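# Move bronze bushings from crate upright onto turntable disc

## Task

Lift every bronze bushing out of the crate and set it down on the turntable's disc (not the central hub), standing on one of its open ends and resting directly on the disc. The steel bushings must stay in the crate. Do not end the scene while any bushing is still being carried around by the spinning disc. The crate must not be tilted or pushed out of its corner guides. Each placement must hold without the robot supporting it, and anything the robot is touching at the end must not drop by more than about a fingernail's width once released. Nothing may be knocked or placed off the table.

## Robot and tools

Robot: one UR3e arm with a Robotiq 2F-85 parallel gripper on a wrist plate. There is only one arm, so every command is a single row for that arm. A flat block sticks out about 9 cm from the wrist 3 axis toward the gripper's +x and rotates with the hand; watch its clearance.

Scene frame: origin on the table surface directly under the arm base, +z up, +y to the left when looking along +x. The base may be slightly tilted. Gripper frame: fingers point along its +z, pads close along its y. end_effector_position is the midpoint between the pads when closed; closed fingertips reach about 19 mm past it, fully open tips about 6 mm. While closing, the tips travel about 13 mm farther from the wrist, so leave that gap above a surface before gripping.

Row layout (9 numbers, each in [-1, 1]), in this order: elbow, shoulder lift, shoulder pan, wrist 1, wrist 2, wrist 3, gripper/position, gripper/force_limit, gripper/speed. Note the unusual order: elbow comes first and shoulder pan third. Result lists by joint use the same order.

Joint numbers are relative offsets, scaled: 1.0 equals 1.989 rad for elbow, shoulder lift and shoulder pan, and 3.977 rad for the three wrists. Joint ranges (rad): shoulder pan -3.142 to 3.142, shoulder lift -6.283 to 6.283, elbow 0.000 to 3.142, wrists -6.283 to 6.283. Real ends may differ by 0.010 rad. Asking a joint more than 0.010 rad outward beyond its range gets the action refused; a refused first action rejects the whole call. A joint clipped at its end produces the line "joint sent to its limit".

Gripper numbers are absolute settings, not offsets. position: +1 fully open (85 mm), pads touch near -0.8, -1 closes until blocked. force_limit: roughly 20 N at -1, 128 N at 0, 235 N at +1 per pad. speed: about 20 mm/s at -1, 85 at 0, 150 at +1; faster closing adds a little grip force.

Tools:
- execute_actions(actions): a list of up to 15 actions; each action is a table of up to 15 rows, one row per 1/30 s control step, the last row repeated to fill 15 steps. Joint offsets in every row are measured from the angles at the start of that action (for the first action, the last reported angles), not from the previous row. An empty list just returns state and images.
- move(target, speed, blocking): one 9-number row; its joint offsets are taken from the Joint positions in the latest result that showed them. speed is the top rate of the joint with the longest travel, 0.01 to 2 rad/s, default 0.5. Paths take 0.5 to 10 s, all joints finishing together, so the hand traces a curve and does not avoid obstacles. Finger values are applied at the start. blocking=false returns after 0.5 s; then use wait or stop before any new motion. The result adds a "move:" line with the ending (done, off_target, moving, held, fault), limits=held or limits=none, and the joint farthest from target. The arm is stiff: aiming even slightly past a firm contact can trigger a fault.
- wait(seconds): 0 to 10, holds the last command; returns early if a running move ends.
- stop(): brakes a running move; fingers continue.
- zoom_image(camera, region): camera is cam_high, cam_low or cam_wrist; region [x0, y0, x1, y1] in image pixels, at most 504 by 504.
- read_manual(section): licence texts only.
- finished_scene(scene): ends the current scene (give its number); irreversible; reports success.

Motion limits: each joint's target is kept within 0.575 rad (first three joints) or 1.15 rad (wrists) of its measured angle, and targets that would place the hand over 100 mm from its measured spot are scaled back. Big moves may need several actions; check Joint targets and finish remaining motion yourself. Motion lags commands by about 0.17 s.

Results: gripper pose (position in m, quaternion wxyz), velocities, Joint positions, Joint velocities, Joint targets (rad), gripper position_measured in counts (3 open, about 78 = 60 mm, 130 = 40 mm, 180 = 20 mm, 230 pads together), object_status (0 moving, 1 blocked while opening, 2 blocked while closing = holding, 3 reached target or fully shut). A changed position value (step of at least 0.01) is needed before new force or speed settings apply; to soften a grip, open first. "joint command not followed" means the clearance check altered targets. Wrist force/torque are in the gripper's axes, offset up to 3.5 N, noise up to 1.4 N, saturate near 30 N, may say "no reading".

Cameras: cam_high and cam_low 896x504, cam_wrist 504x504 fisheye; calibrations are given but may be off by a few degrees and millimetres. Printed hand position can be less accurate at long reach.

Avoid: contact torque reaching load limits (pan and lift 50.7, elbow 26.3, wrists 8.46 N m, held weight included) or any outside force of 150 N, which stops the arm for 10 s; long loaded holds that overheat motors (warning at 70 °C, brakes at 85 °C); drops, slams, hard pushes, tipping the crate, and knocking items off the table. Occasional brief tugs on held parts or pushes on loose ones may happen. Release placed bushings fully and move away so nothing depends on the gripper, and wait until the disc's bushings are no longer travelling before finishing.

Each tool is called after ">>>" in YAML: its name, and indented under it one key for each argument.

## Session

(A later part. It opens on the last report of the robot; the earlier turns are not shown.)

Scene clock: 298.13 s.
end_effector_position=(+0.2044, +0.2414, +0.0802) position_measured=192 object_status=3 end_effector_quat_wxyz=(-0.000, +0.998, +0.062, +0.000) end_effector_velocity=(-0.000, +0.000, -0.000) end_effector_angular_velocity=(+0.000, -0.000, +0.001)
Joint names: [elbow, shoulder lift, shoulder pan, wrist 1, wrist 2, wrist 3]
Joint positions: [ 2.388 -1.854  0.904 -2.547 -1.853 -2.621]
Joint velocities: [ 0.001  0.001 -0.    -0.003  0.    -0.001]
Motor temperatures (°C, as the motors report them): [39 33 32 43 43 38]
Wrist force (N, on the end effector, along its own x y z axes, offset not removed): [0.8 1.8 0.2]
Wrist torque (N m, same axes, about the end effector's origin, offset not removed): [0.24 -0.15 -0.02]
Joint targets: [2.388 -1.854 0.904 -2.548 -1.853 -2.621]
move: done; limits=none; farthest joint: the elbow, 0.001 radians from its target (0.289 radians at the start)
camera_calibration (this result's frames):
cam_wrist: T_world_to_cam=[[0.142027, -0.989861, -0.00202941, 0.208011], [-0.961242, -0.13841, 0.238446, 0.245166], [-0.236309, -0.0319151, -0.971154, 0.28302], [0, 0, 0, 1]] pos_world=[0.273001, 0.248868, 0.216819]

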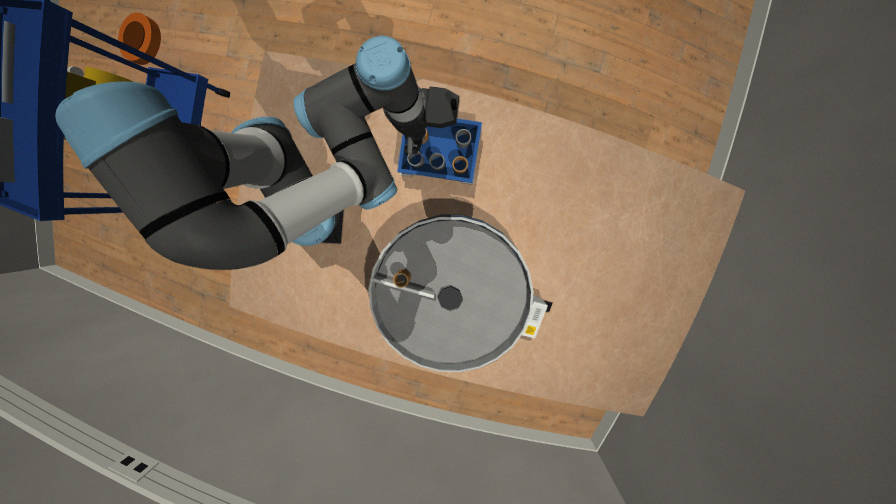

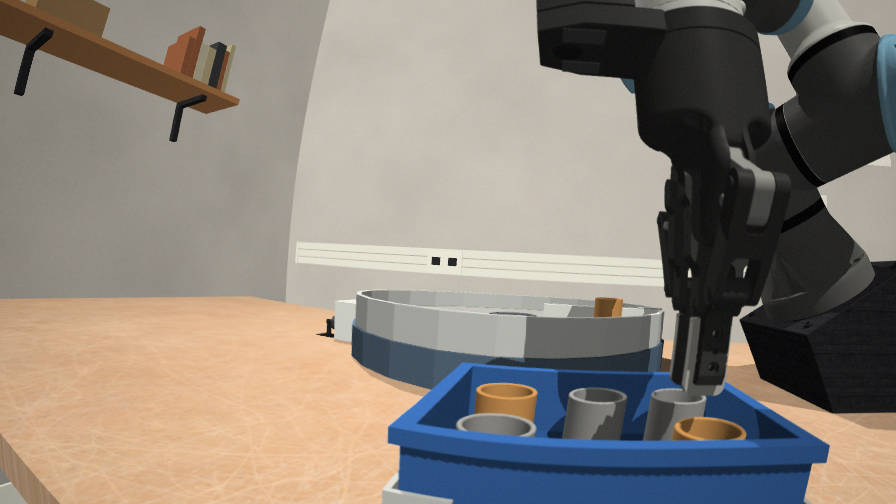

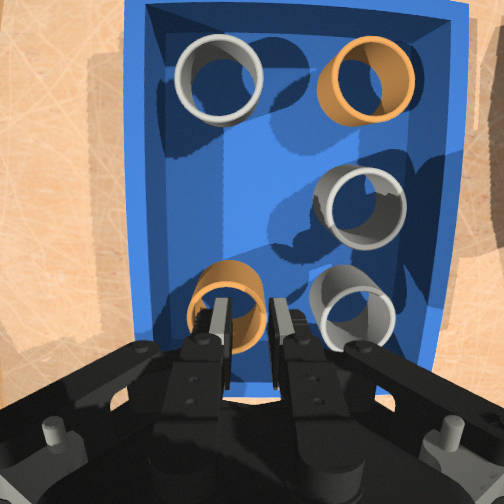

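>>> execute_actions:
  actions:
    - [[0.0115,-0.0058,0.005,-0.0021,-0.0011,0.004,-0.5,0,0]]
    - [[0,0,0,0,0,0,-0.5,0,0]]

Scene clock: 306.53 s.
end_effector_position=(+0.1985, +0.2393, +0.0801) position_measured=192 object_status=3 end_effector_quat_wxyz=(+0.000, +0.998, +0.059, +0.000) end_effector_velocity=(+0.000, +0.001, +0.000) end_effector_angular_velocity=(+0.001, -0.001, -0.000)
Joint names: [elbow, shoulder lift, shoulder pan, wrist 1, wrist 2, wrist 3]
Joint positions: [ 2.411 -1.866  0.914 -2.556 -1.857 -2.605]
Joint velocities: [-0.002  0.     0.001 -0.     0.     0.   ]
Motor temperatures (°C, as the motors report them): [39 33 32 43 43 38]
Wrist force (N, on the end effector, along its own x y z axes, offset not removed): [1.1 1.0 0.3]
Wrist torque (N m, same axes, about the end effector's origin, offset not removed): [0.10 -0.23 0.02]
Joint targets: [2.410 -1.866 0.914 -2.556 -1.857 -2.605]
camera_calibration (this result's frames):
cam_wrist: T_world_to_cam=[[0.135698, -0.990749, -0.00175139, 0.20824], [-0.962059, -0.13219, 0.238681, 0.237826], [-0.236704, -0.0307035, -0.971096, 0.281267], [0, 0, 0, 1]] pos_world=[0.267122, 0.246388, 0.216737]

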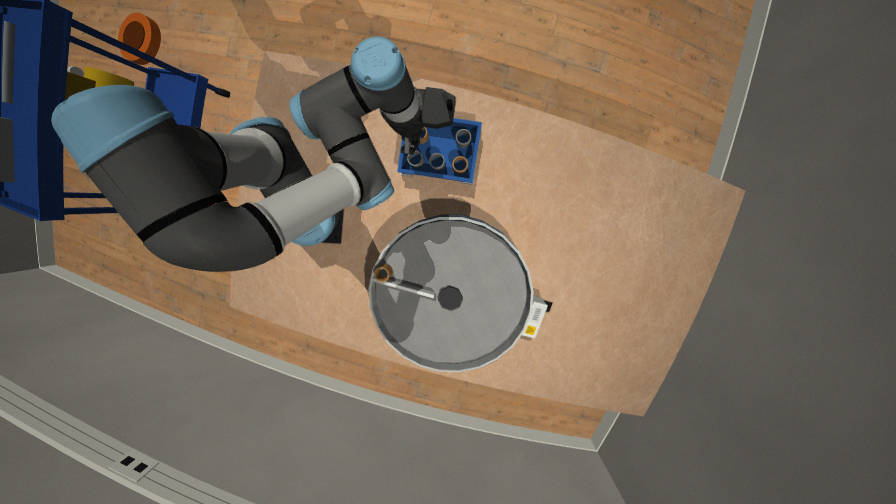

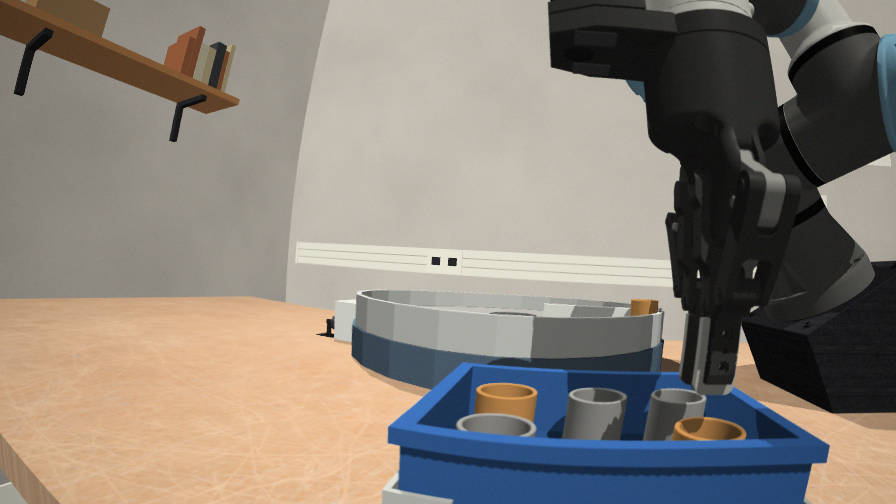

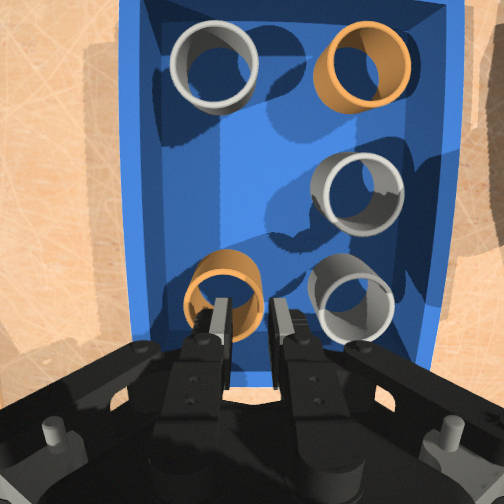

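>>> execute_actions:
  actions:
    - [[0.0035,-0.0018,0.0015,-0.0006,-0.0003,0.001,-0.5,0,0]]
    - [[0.0092,0.022,-0.0063,-0.0165,0.0014,-0.0048,-0.5,0,0]]
    - [[0.0092,0.022,-0.0063,-0.0165,0.0014,-0.0048,-0.5,0,0]]
    - [[0,0,0,0,0,0,-0.5,0,0]]

Scene clock: 321.00 s.
end_effector_position=(+0.1972, +0.2397, +0.0618) position_measured=192 object_status=3 end_effector_quat_wxyz=(-0.000, +0.998, +0.066, +0.000) end_effector_velocity=(-0.000, -0.000, +0.000) end_effector_angular_velocity=(-0.001, -0.000, +0.000)
Joint names: [elbow, shoulder lift, shoulder pan, wrist 1, wrist 2, wrist 3]
Joint positions: [ 2.454 -1.783  0.892 -2.688 -1.847 -2.639]
Joint velocities: [ 0.    -0.001  0.     0.001 -0.001  0.   ]
Motor temperatures (°C, as the motors report them): [39 33 32 43 43 38]
Wrist force (N, on the end effector, along its own x y z axes, offset not removed): [0.9 1.6 0.9]
Wrist torque (N m, same axes, about the end effector's origin, offset not removed): [0.26 -0.16 0.02]
Joint targets: [2.454 -1.783 0.892 -2.688 -1.847 -2.639]
camera_calibration (this result's frames):
cam_wrist: T_world_to_cam=[[0.148813, -0.988863, -0.00226582, 0.205743], [-0.960193, -0.145046, 0.238727, 0.243703], [-0.236397, -0.03335, -0.971084, 0.263751], [0, 0, 0, 1]] pos_world=[0.265735, 0.247596, 0.198412]

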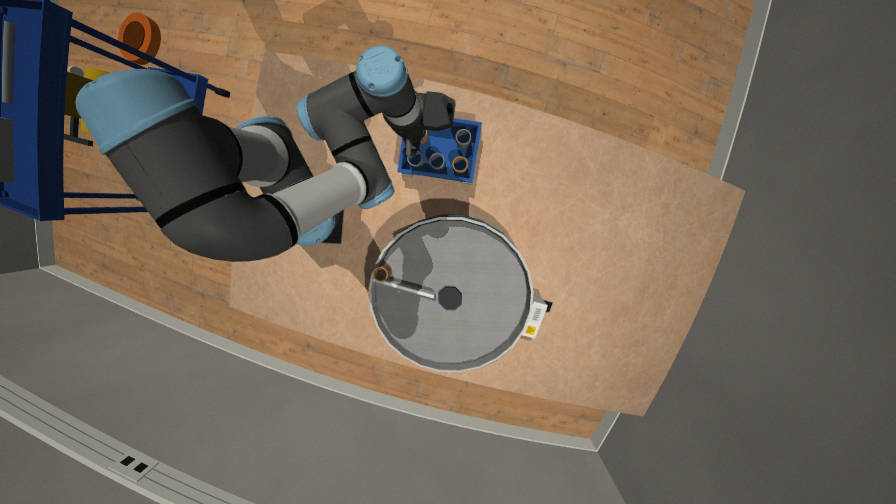

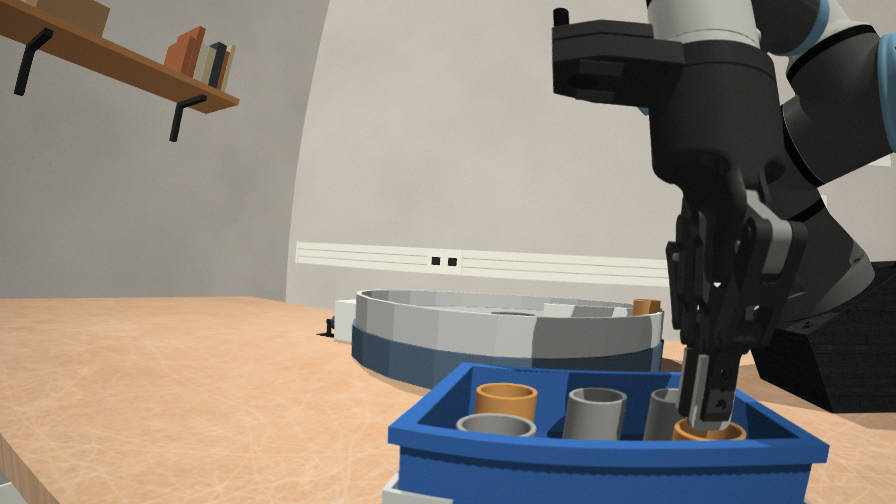

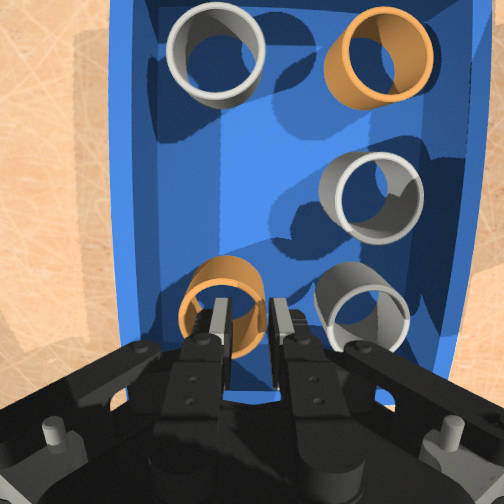

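Matches E. Descend 4 mm and check.

>>> execute_actions:
  actions:
    - [[0.004,0.0097,-0.0028,-0.0072,0.0006,-0.002,-0.5,0,0]]
    - [[0,0,0,0,0,0,-0.5,0,0]]

>>> execute_actions:
  actions:
    - [[0.004,0.0097,-0.0028,-0.0072,0.0006,-0.002,-0.5,0,0]]
    - [[0,0,0,0,0,0,-0.5,0,0]]

Scene clock: 324.20 s.
end_effector_position=(+0.1971, +0.2397, +0.0579) position_measured=192 object_status=3 end_effector_quat_wxyz=(-0.000, +0.998, +0.067, +0.000) end_effector_velocity=(+0.000, +0.000, +0.000) end_effector_angular_velocity=(+0.001, -0.000, +0.000)
Joint names: [elbow, shoulder lift, shoulder pan, wrist 1, wrist 2, wrist 3]
Joint positions: [ 2.461 -1.764  0.886 -2.716 -1.845 -2.647]
Joint velocities: [-0.    -0.     0.001  0.    -0.     0.   ]
Motor temperatures (°C, as the motors report them): [39 33 32 43 43 38]
Wrist force (N, on the end effector, along its own x y z axes, offset not removed): [0.0 1.1 0.3]
Wrist torque (N m, same axes, about the end effector's origin, offset not removed): [0.13 0.00 0.01]
Joint targets: [2.461 -1.764 0.886 -2.716 -1.845 -2.647]
camera_calibration (this result's frames):
cam_wrist: T_world_to_cam=[[0.1515, -0.988455, -0.00224705, 0.205082], [-0.959797, -0.147651, 0.238723, 0.245153], [-0.236299, -0.0340099, -0.971085, 0.260079], [0, 0, 0, 1]] pos_world=[0.265684, 0.247757, 0.194496]

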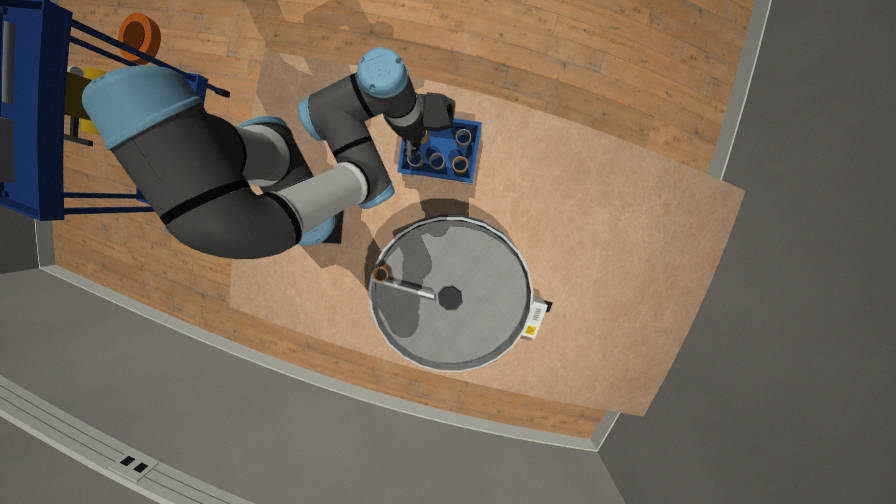

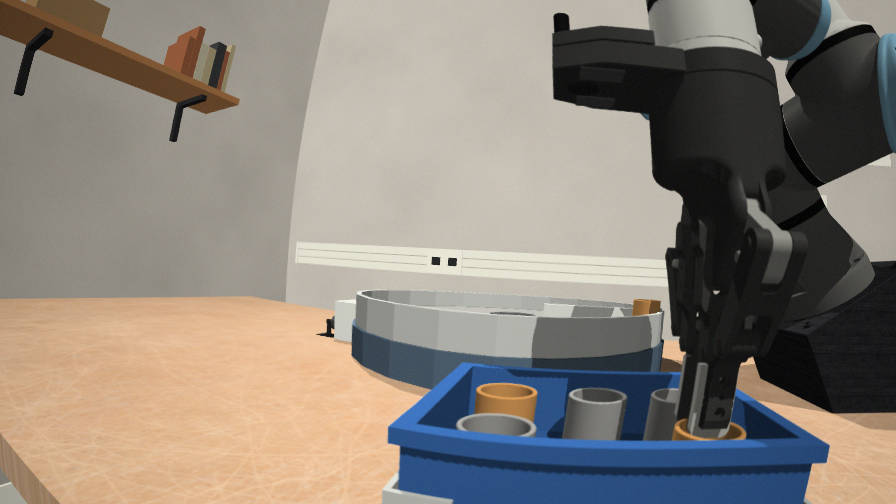

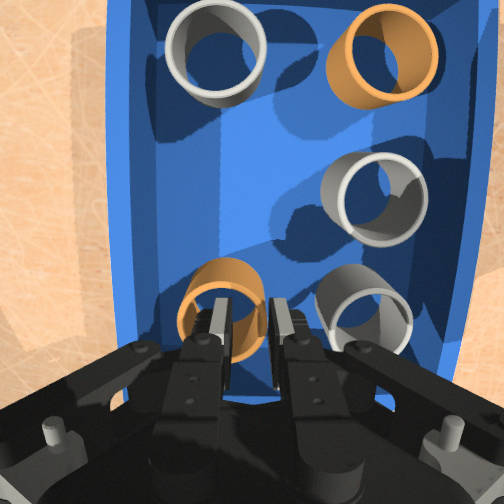

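Scene clock: 325.20 s.
end_effector_position=(+0.1970, +0.2396, +0.0540) position_measured=192 object_status=3 end_effector_quat_wxyz=(-0.000, +0.998, +0.068, +0.000) end_effector_velocity=(-0.000, -0.000, -0.000) end_effector_angular_velocity=(-0.000, +0.000, +0.001)
Joint names: [elbow, shoulder lift, shoulder pan, wrist 1, wrist 2, wrist 3]
Joint positions: [ 2.469 -1.745  0.881 -2.744 -1.842 -2.655]
Joint velocities: [ 0.001 -0.     0.    -0.    -0.    -0.   ]
Motor temperatures (°C, as the motors report them): [39 33 32 43 43 38]
Wrist force (N, on the end effector, along its own x y z axes, offset not removed): [0.7 1.7 0.3]
Wrist torque (N m, same axes, about the end effector's origin, offset not removed): [0.19 -0.14 0.04]
Joint targets: [2.469 -1.745 0.881 -2.744 -1.842 -2.655]
camera_calibration (this result's frames):
cam_wrist: T_world_to_cam=[[0.154191, -0.988039, -0.0022226, 0.20435], [-0.959395, -0.150258, 0.238714, 0.246526], [-0.236193, -0.0346752, -0.971087, 0.25644], [0, 0, 0, 1]] pos_world=[0.265576, 0.24784, 0.19063]

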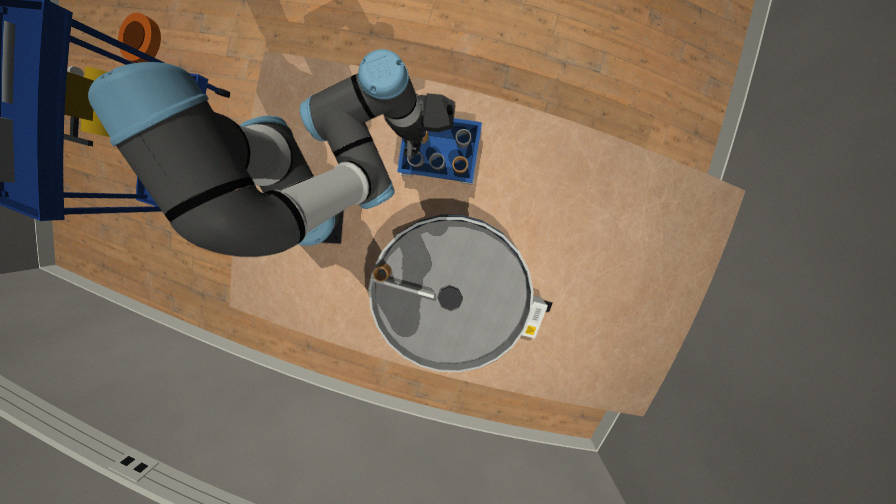

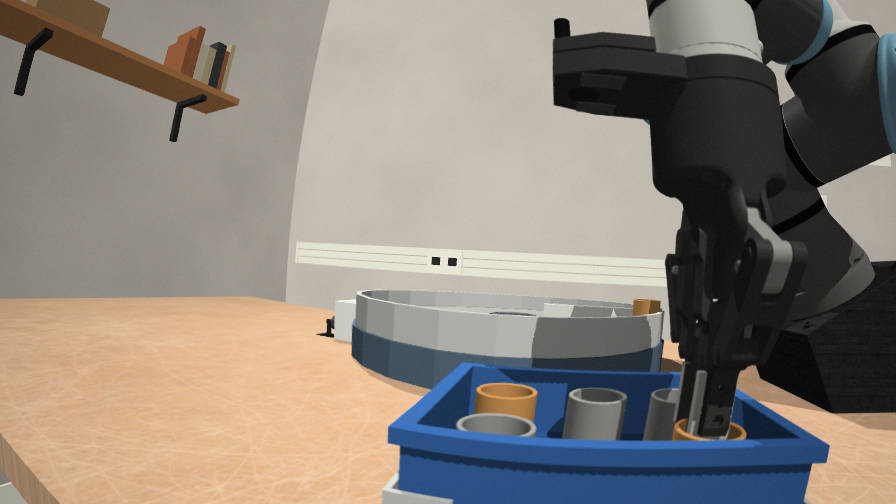

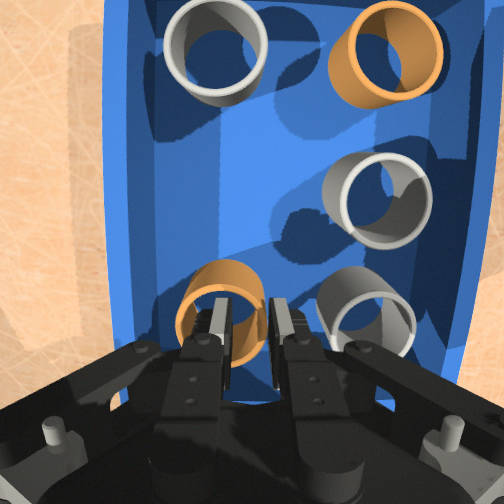

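>>> execute_actions:
  actions:
    - [[0.0035,0.0085,-0.0025,-0.0063,0.0005,-0.0018,-0.5,0,0]]
    - [[0.0035,0.0085,-0.0025,-0.0063,0.0005,-0.0018,-0.5,0,0]]
    - [[0,0,0,0,0,0,-0.5,0,0]]
    - [[0,0,0,0,0,0,-1,-0.4,-0.5]]
    - [[0,0,0,0,0,0,-1,-0.4,-0.5]]

Scene clock: 331.17 s.
end_effector_position=(+0.1968, +0.2391, +0.0474) position_measured=218 object_status=2 end_effector_quat_wxyz=(+0.000, +0.997, +0.071, +0.000) end_effector_velocity=(-0.000, -0.000, -0.000) end_effector_angular_velocity=(-0.000, +0.001, +0.001)
Joint names: [elbow, shoulder lift, shoulder pan, wrist 1, wrist 2, wrist 3]
Joint positions: [ 2.483 -1.711  0.871 -2.794 -1.838 -2.669]
Joint velocities: [ 0.001 -0.     0.     0.     0.    -0.   ]
Motor temperatures (°C, as the motors report them): [39 33 32 43 43 38]
Wrist force (N, on the end effector, along its own x y z axes, offset not removed): [0.2 2.1 0.0]
Wrist torque (N m, same axes, about the end effector's origin, offset not removed): [0.28 -0.08 0.00]
Joint targets: [2.483 -1.711 0.871 -2.794 -1.838 -2.669]
camera_calibration (this result's frames):
cam_wrist: T_world_to_cam=[[0.159126, -0.987257, -0.00189075, 0.202754], [-0.958668, -0.154975, 0.238618, 0.248832], [-0.23587, -0.0361577, -0.971112, 0.25021], [0, 0, 0, 1]] pos_world=[0.265301, 0.24778, 0.183989]

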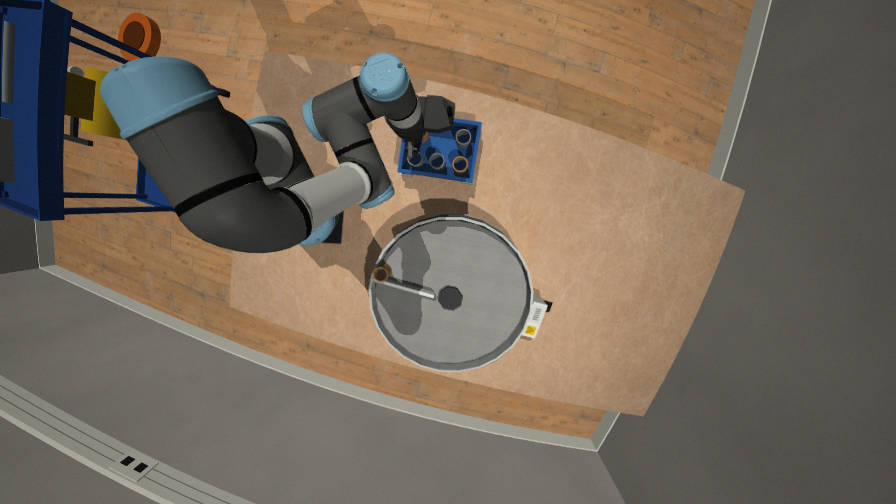

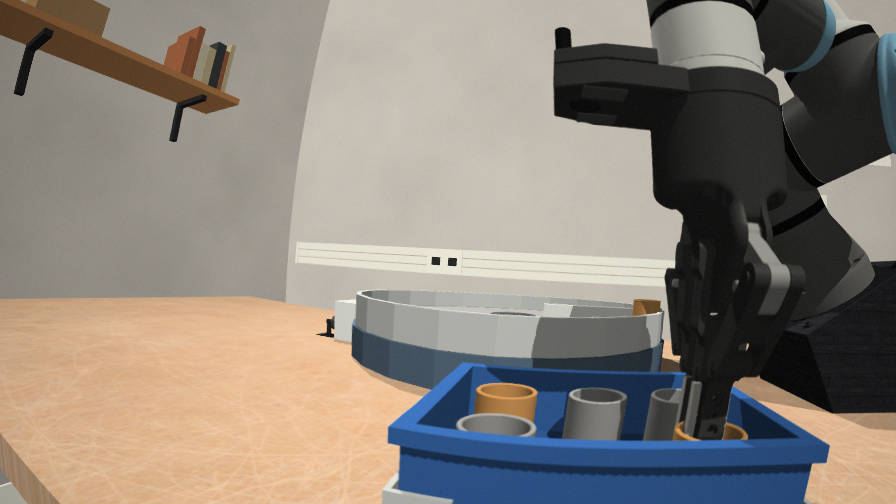

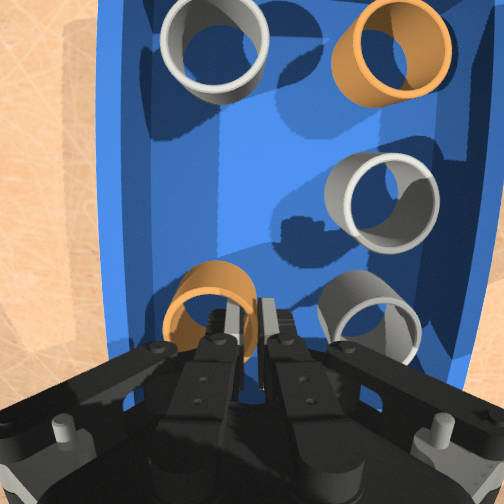

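>>> execute_actions:
  actions:
    - [[-0.0337,-0.078,0.0224,0.0593,-0.005,0.017,-1,-0.4,-0.5]]
    - [[-0.08,-0.049,0.035,0.07,-0.007,0.03,-1,-0.4,-0.5]]
    - [[-0.079,-0.048,0.034,0.069,-0.007,0.033,-1,-0.4,-0.5]]

Scene clock: 335.13 s.
end_effector_position=(+0.2037, +0.2413, +0.1668) position_measured=218 object_status=2 end_effector_quat_wxyz=(+0.002, +1.000, +0.000, -0.001) end_effector_velocity=(-0.000, -0.002, +0.007) end_effector_angular_velocity=(-0.002, +0.001, -0.010)
Joint names: [elbow, shoulder lift, shoulder pan, wrist 1, wrist 2, wrist 3]
Joint positions: [ 2.106 -2.054  1.05  -2.018 -1.913 -2.355]
Joint velocities: [-0.025 -0.014  0.008  0.044 -0.003  0.018]
Motor temperatures (°C, as the motors report them): [39 33 32 43 43 38]
Wrist force (N, on the end effector, along its own x y z axes, offset not removed): [1.0 1.4 0.9]
Wrist torque (N m, same axes, about the end effector's origin, offset not removed): [0.13 -0.19 0.01]
Joint targets: [2.104 -2.055 1.051 -2.013 -1.913 -2.353]
camera_calibration (this result's frames):
cam_wrist: T_world_to_cam=[[0.0188132, -0.999822, 0.00171565, 0.235029], [-0.970199, -0.0178411, 0.241653, 0.196045], [-0.24158, -0.0062108, -0.970361, 0.361731], [0, 0, 0, 1]] pos_world=[0.273168, 0.240731, 0.303232]

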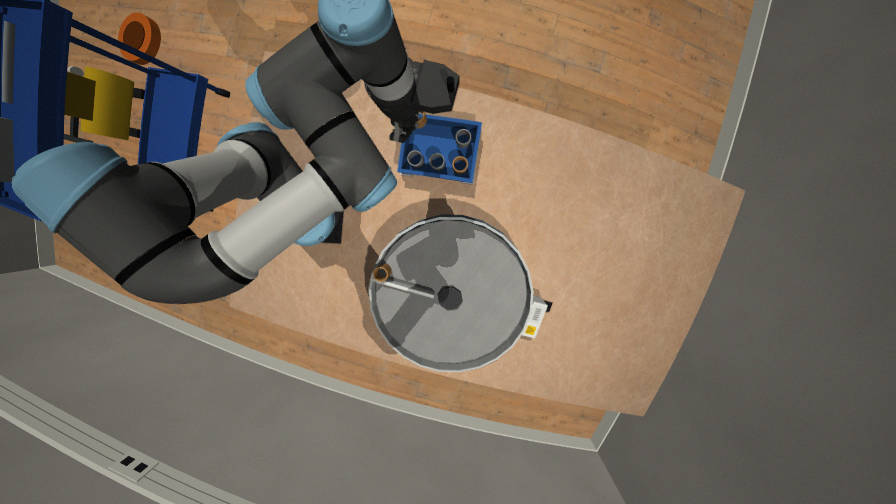

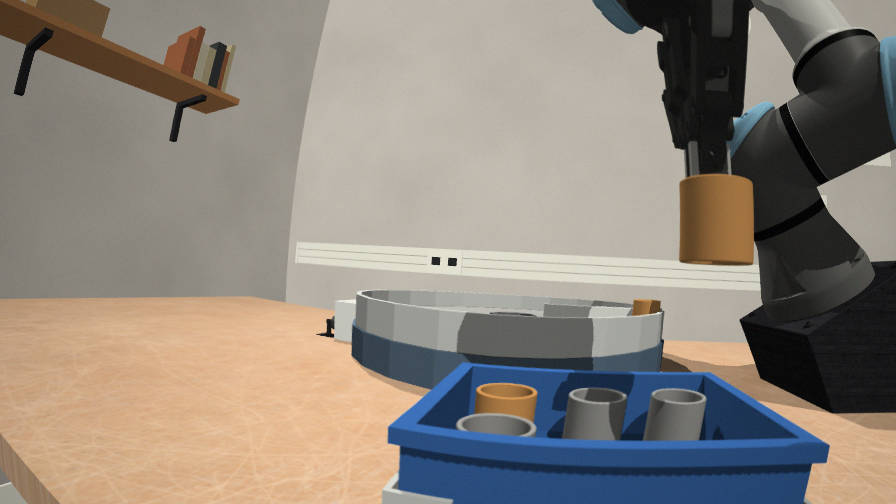

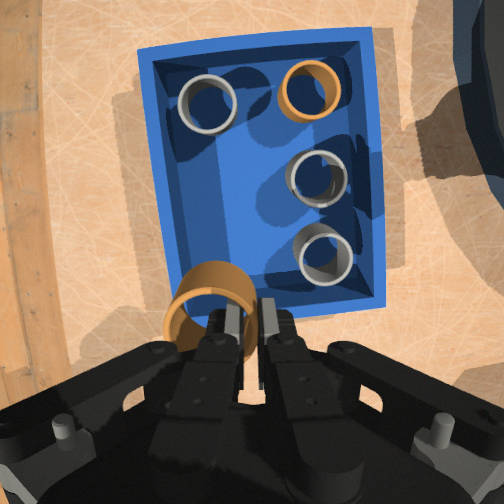

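>>> move:
  target: [-0.393,0.1327,-0.8427,0.1476,0.190,0.714,-1,-0.4,-0.5]
  speed: 1.0

Scene clock: 341.90 s.
end_effector_position=(+0.4668, -0.0440, +0.1787) position_measured=218 object_status=2 end_effector_quat_wxyz=(-0.001, +0.580, +0.815, +0.001) end_effector_velocity=(+0.000, -0.000, +0.000) end_effector_angular_velocity=(-0.000, -0.001, -0.004)
Joint names: [elbow, shoulder lift, shoulder pan, wrist 1, wrist 2, wrist 3]
Joint positions: [ 1.325 -1.79  -0.626 -1.431 -1.157  0.485]
Joint velocities: [-0.002  0.    -0.001  0.     0.001  0.003]
Motor temperatures (°C, as the motors report them): [39 33 32 43 43 38]
Wrist force (N, on the end effector, along its own x y z axes, offset not removed): [0.5 1.9 1.2]
Wrist torque (N m, same axes, about the end effector's origin, offset not removed): [0.26 -0.12 0.02]
Joint targets: [1.325 -1.790 -0.626 -1.431 -1.157 0.485]
move: done; limits=none; farthest joint: the shoulder pan, 0.000 radians from its target (1.677 radians at the start)
camera_calibration (this result's frames):
cam_wrist: T_world_to_cam=[[0.938668, 0.344821, -0.000637163, -0.425007], [0.335197, -0.912034, 0.236298, -0.204462], [0.0808993, -0.222019, -0.971681, 0.275203], [0, 0, 0, 1]] pos_world=[0.445212, 0.0211748, 0.315453]

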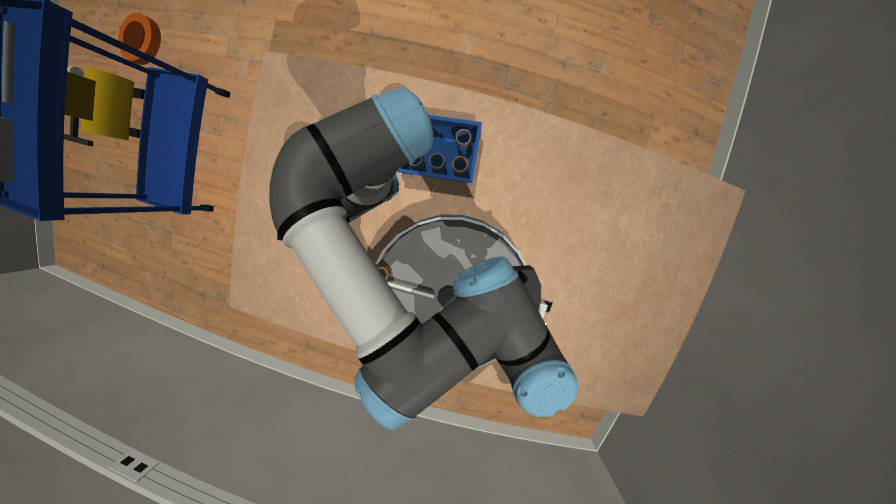

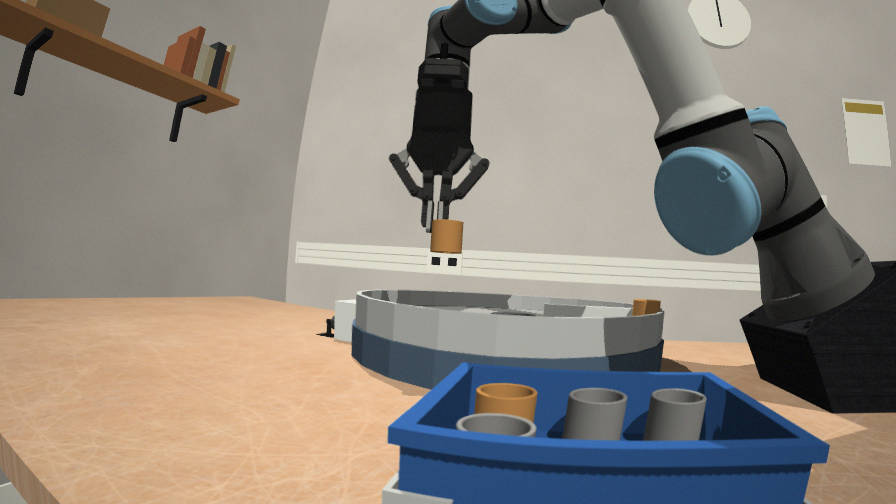

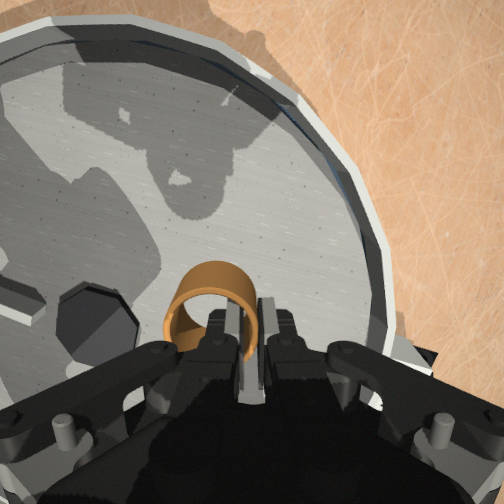

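>>> execute_actions:
  actions:
    - [[0.055,0.031,0.026,-0.047,-0.005,0,-1,-0.4,-0.5]]
    - [[0.055,0.031,0.027,-0.048,-0.005,0,-1,-0.4,-0.5]]
    - [[0.0087,0.0047,0.0043,-0.008,-0.0006,0,-1,-0.4,-0.5]]
    - [[0,0,0,0,0,0,-1,-0.4,-0.5]]

Scene clock: 348.00 s.
end_effector_position=(+0.4730, -0.0544, +0.0993) position_measured=218 object_status=2 end_effector_quat_wxyz=(-0.003, +0.533, +0.846, -0.000) end_effector_velocity=(+0.000, +0.000, +0.000) end_effector_angular_velocity=(+0.000, -0.001, +0.001)
Joint names: [elbow, shoulder lift, shoulder pan, wrist 1, wrist 2, wrist 3]
Joint positions: [ 1.557 -1.659 -0.513 -1.835 -1.199  0.485]
Joint velocities: [-0.001 -0.     0.001  0.     0.     0.   ]
Motor temperatures (°C, as the motors report them): [39 33 32 43 43 38]
Wrist force (N, on the end effector, along its own x y z axes, offset not removed): [1.1 1.5 1.3]
Wrist torque (N m, same axes, about the end effector's origin, offset not removed): [0.20 -0.22 0.01]
Joint targets: [1.557 -1.659 -0.513 -1.835 -1.199 0.485]
camera_calibration (this result's frames):
cam_wrist: T_world_to_cam=[[0.893702, 0.448634, -0.00481969, -0.39995], [0.437087, -0.868175, 0.235002, -0.242927], [0.101246, -0.212129, -0.971983, 0.186193], [0, 0, 0, 1]] pos_world=[0.444765, 0.00802506, 0.236137]

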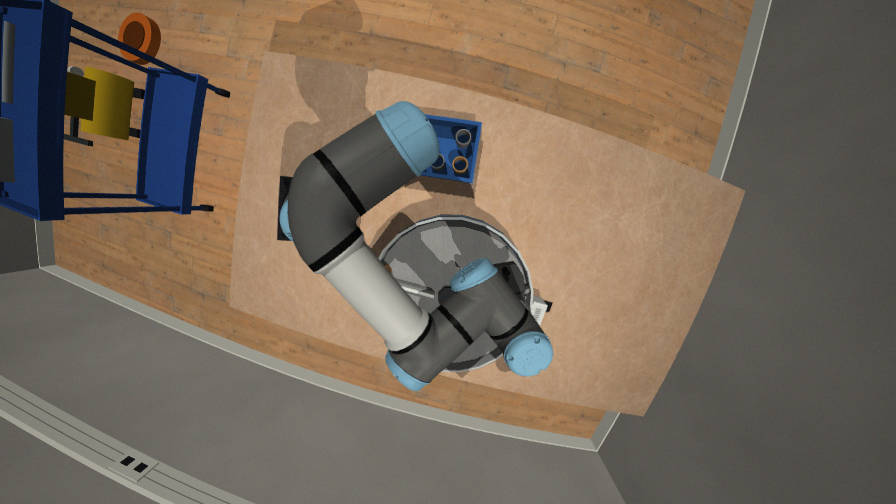

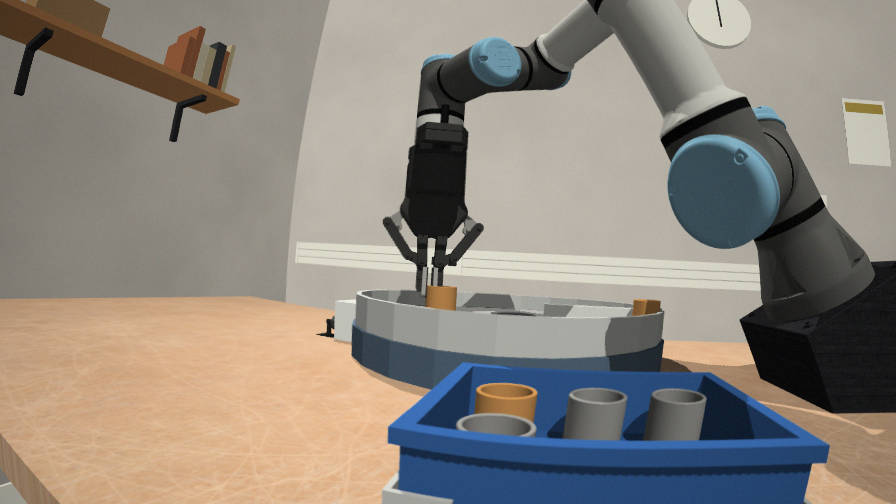

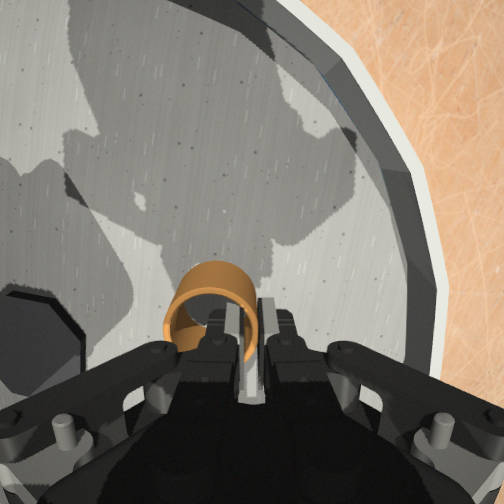

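>>> execute_actions:
  actions:
    - [[0.005,0.0027,0.0023,-0.0041,-0.0004,0,-1,-0.4,-0.5]]
    - [[0,0,0,0,0,0,-1,-0.4,-0.5]]
    - [[0,0,0,0,0,0,-0.45,0,0.5]]
    - [[-0.062,-0.034,-0.03,0.053,0.0053,0,-0.45,0,0]]
    - [[-0.062,-0.034,-0.03,0.053,0.0053,0,-0.5,0,0]]

Scene clock: 360.53 s.
end_effector_position=(+0.4673, -0.0456, +0.1783) position_measured=192 object_status=3 end_effector_quat_wxyz=(+0.000, +0.580, +0.815, +0.000) end_effector_velocity=(-0.001, +0.002, +0.006) end_effector_angular_velocity=(-0.001, -0.001, -0.008)
Joint names: [elbow, shoulder lift, shoulder pan, wrist 1, wrist 2, wrist 3]
Joint positions: [ 1.324 -1.787 -0.626 -1.436 -1.159  0.485]
Joint velocities: [-0.02  -0.009 -0.008  0.031  0.003  0.   ]
Motor temperatures (°C, as the motors report them): [39 33 32 43 43 38]
Wrist force (N, on the end effector, along its own x y z axes, offset not removed): [0.7 1.4 -0.2]
Wrist torque (N m, same axes, about the end effector's origin, offset not removed): [0.19 -0.17 0.02]
Joint targets: [1.322 -1.788 -0.627 -1.432 -1.159 0.485]
camera_calibration (this result's frames):
cam_wrist: T_world_to_cam=[[0.938575, 0.345072, -0.00122355, -0.42479], [0.33534, -0.911256, 0.239079, -0.206507], [0.0813846, -0.224804, -0.970999, 0.27399], [0, 0, 0, 1]] pos_world=[0.445649, 0.0199961, 0.314896]

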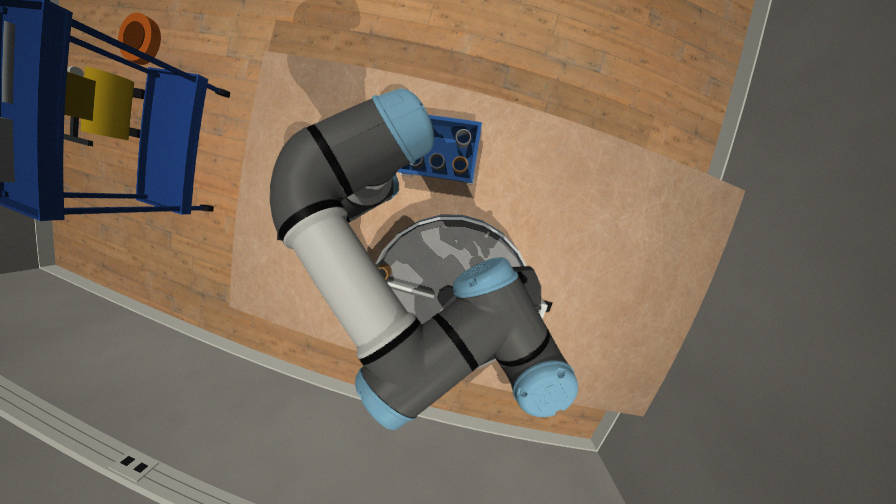

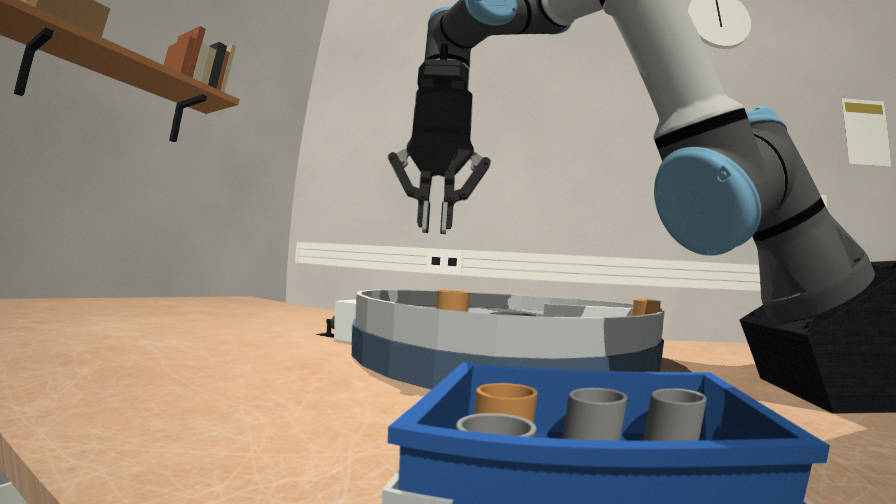

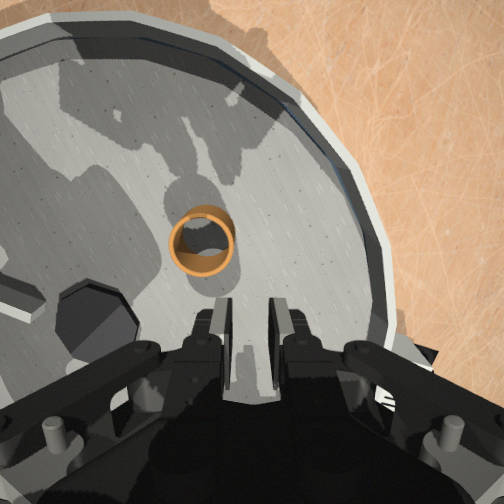

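>>> move:
  target: [0.276,-0.1154,0.6305,-0.1229,-0.1428,-0.856,-0.5,0,0]
  speed: 1.5

Scene clock: 368.60 s.
end_effector_position=(+0.3104, +0.2180, +0.1698) position_measured=192 object_status=3 end_effector_quat_wxyz=(+0.000, +0.996, +0.086, -0.000) end_effector_velocity=(-0.000, +0.000, -0.000) end_effector_angular_velocity=(-0.000, +0.000, +0.004)
Joint names: [elbow, shoulder lift, shoulder pan, wrist 1, wrist 2, wrist 3]
Joint positions: [ 1.873 -2.016  0.628 -1.924 -1.727 -2.92 ]
Joint velocities: [ 0.001 -0.     0.001 -0.    -0.001 -0.003]
Motor temperatures (°C, as the motors report them): [39 33 32 43 43 38]
Wrist force (N, on the end effector, along its own x y z axes, offset not removed): [1.1 1.5 0.0]
Wrist torque (N m, same axes, about the end effector's origin, offset not removed): [0.21 -0.21 0.04]
Joint targets: [1.873 -2.016 0.628 -1.924 -1.727 -2.920]
move: done; limits=none; farthest joint: the shoulder pan, 0.000 radians from its target (1.255 radians at the start)
camera_calibration (this result's frames):
cam_wrist: T_world_to_cam=[[0.1884, -0.982091, -0.00146489, 0.153722], [-0.953402, -0.183253, 0.239674, 0.329558], [-0.23565, -0.0437578, -0.970852, 0.396678], [0, 0, 0, 1]] pos_world=[0.378718, 0.228719, 0.306354]

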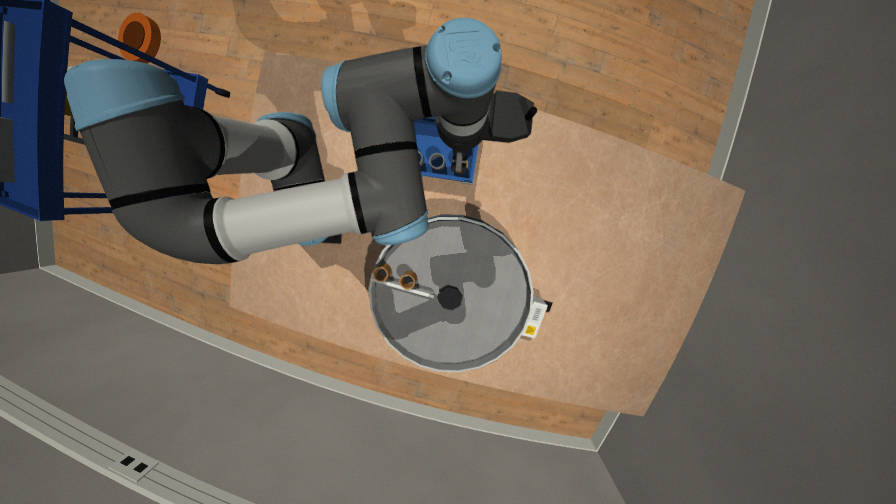

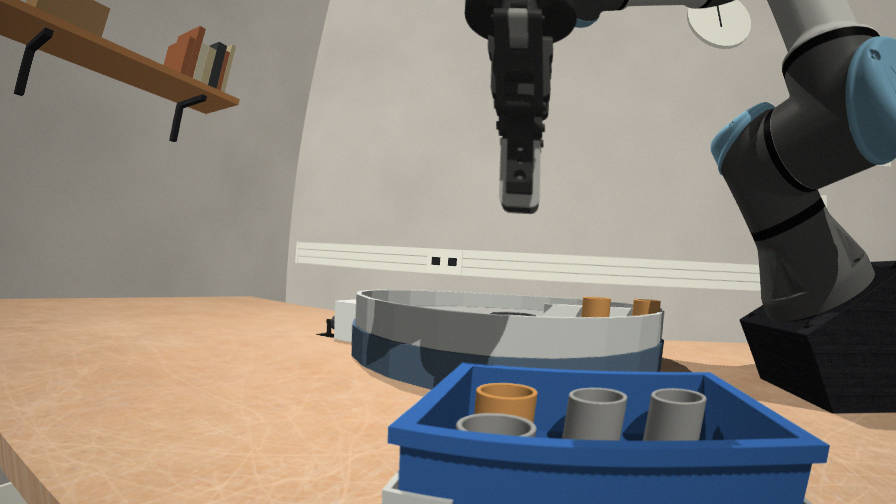

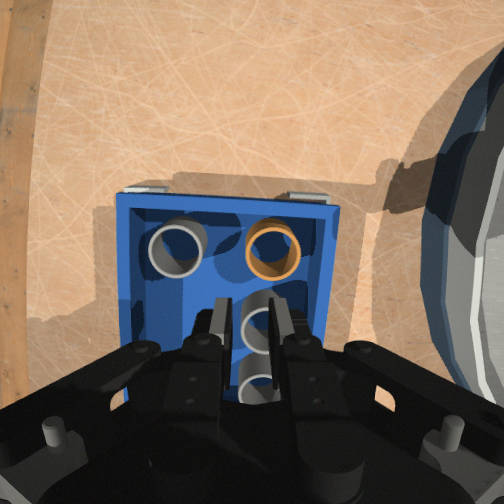

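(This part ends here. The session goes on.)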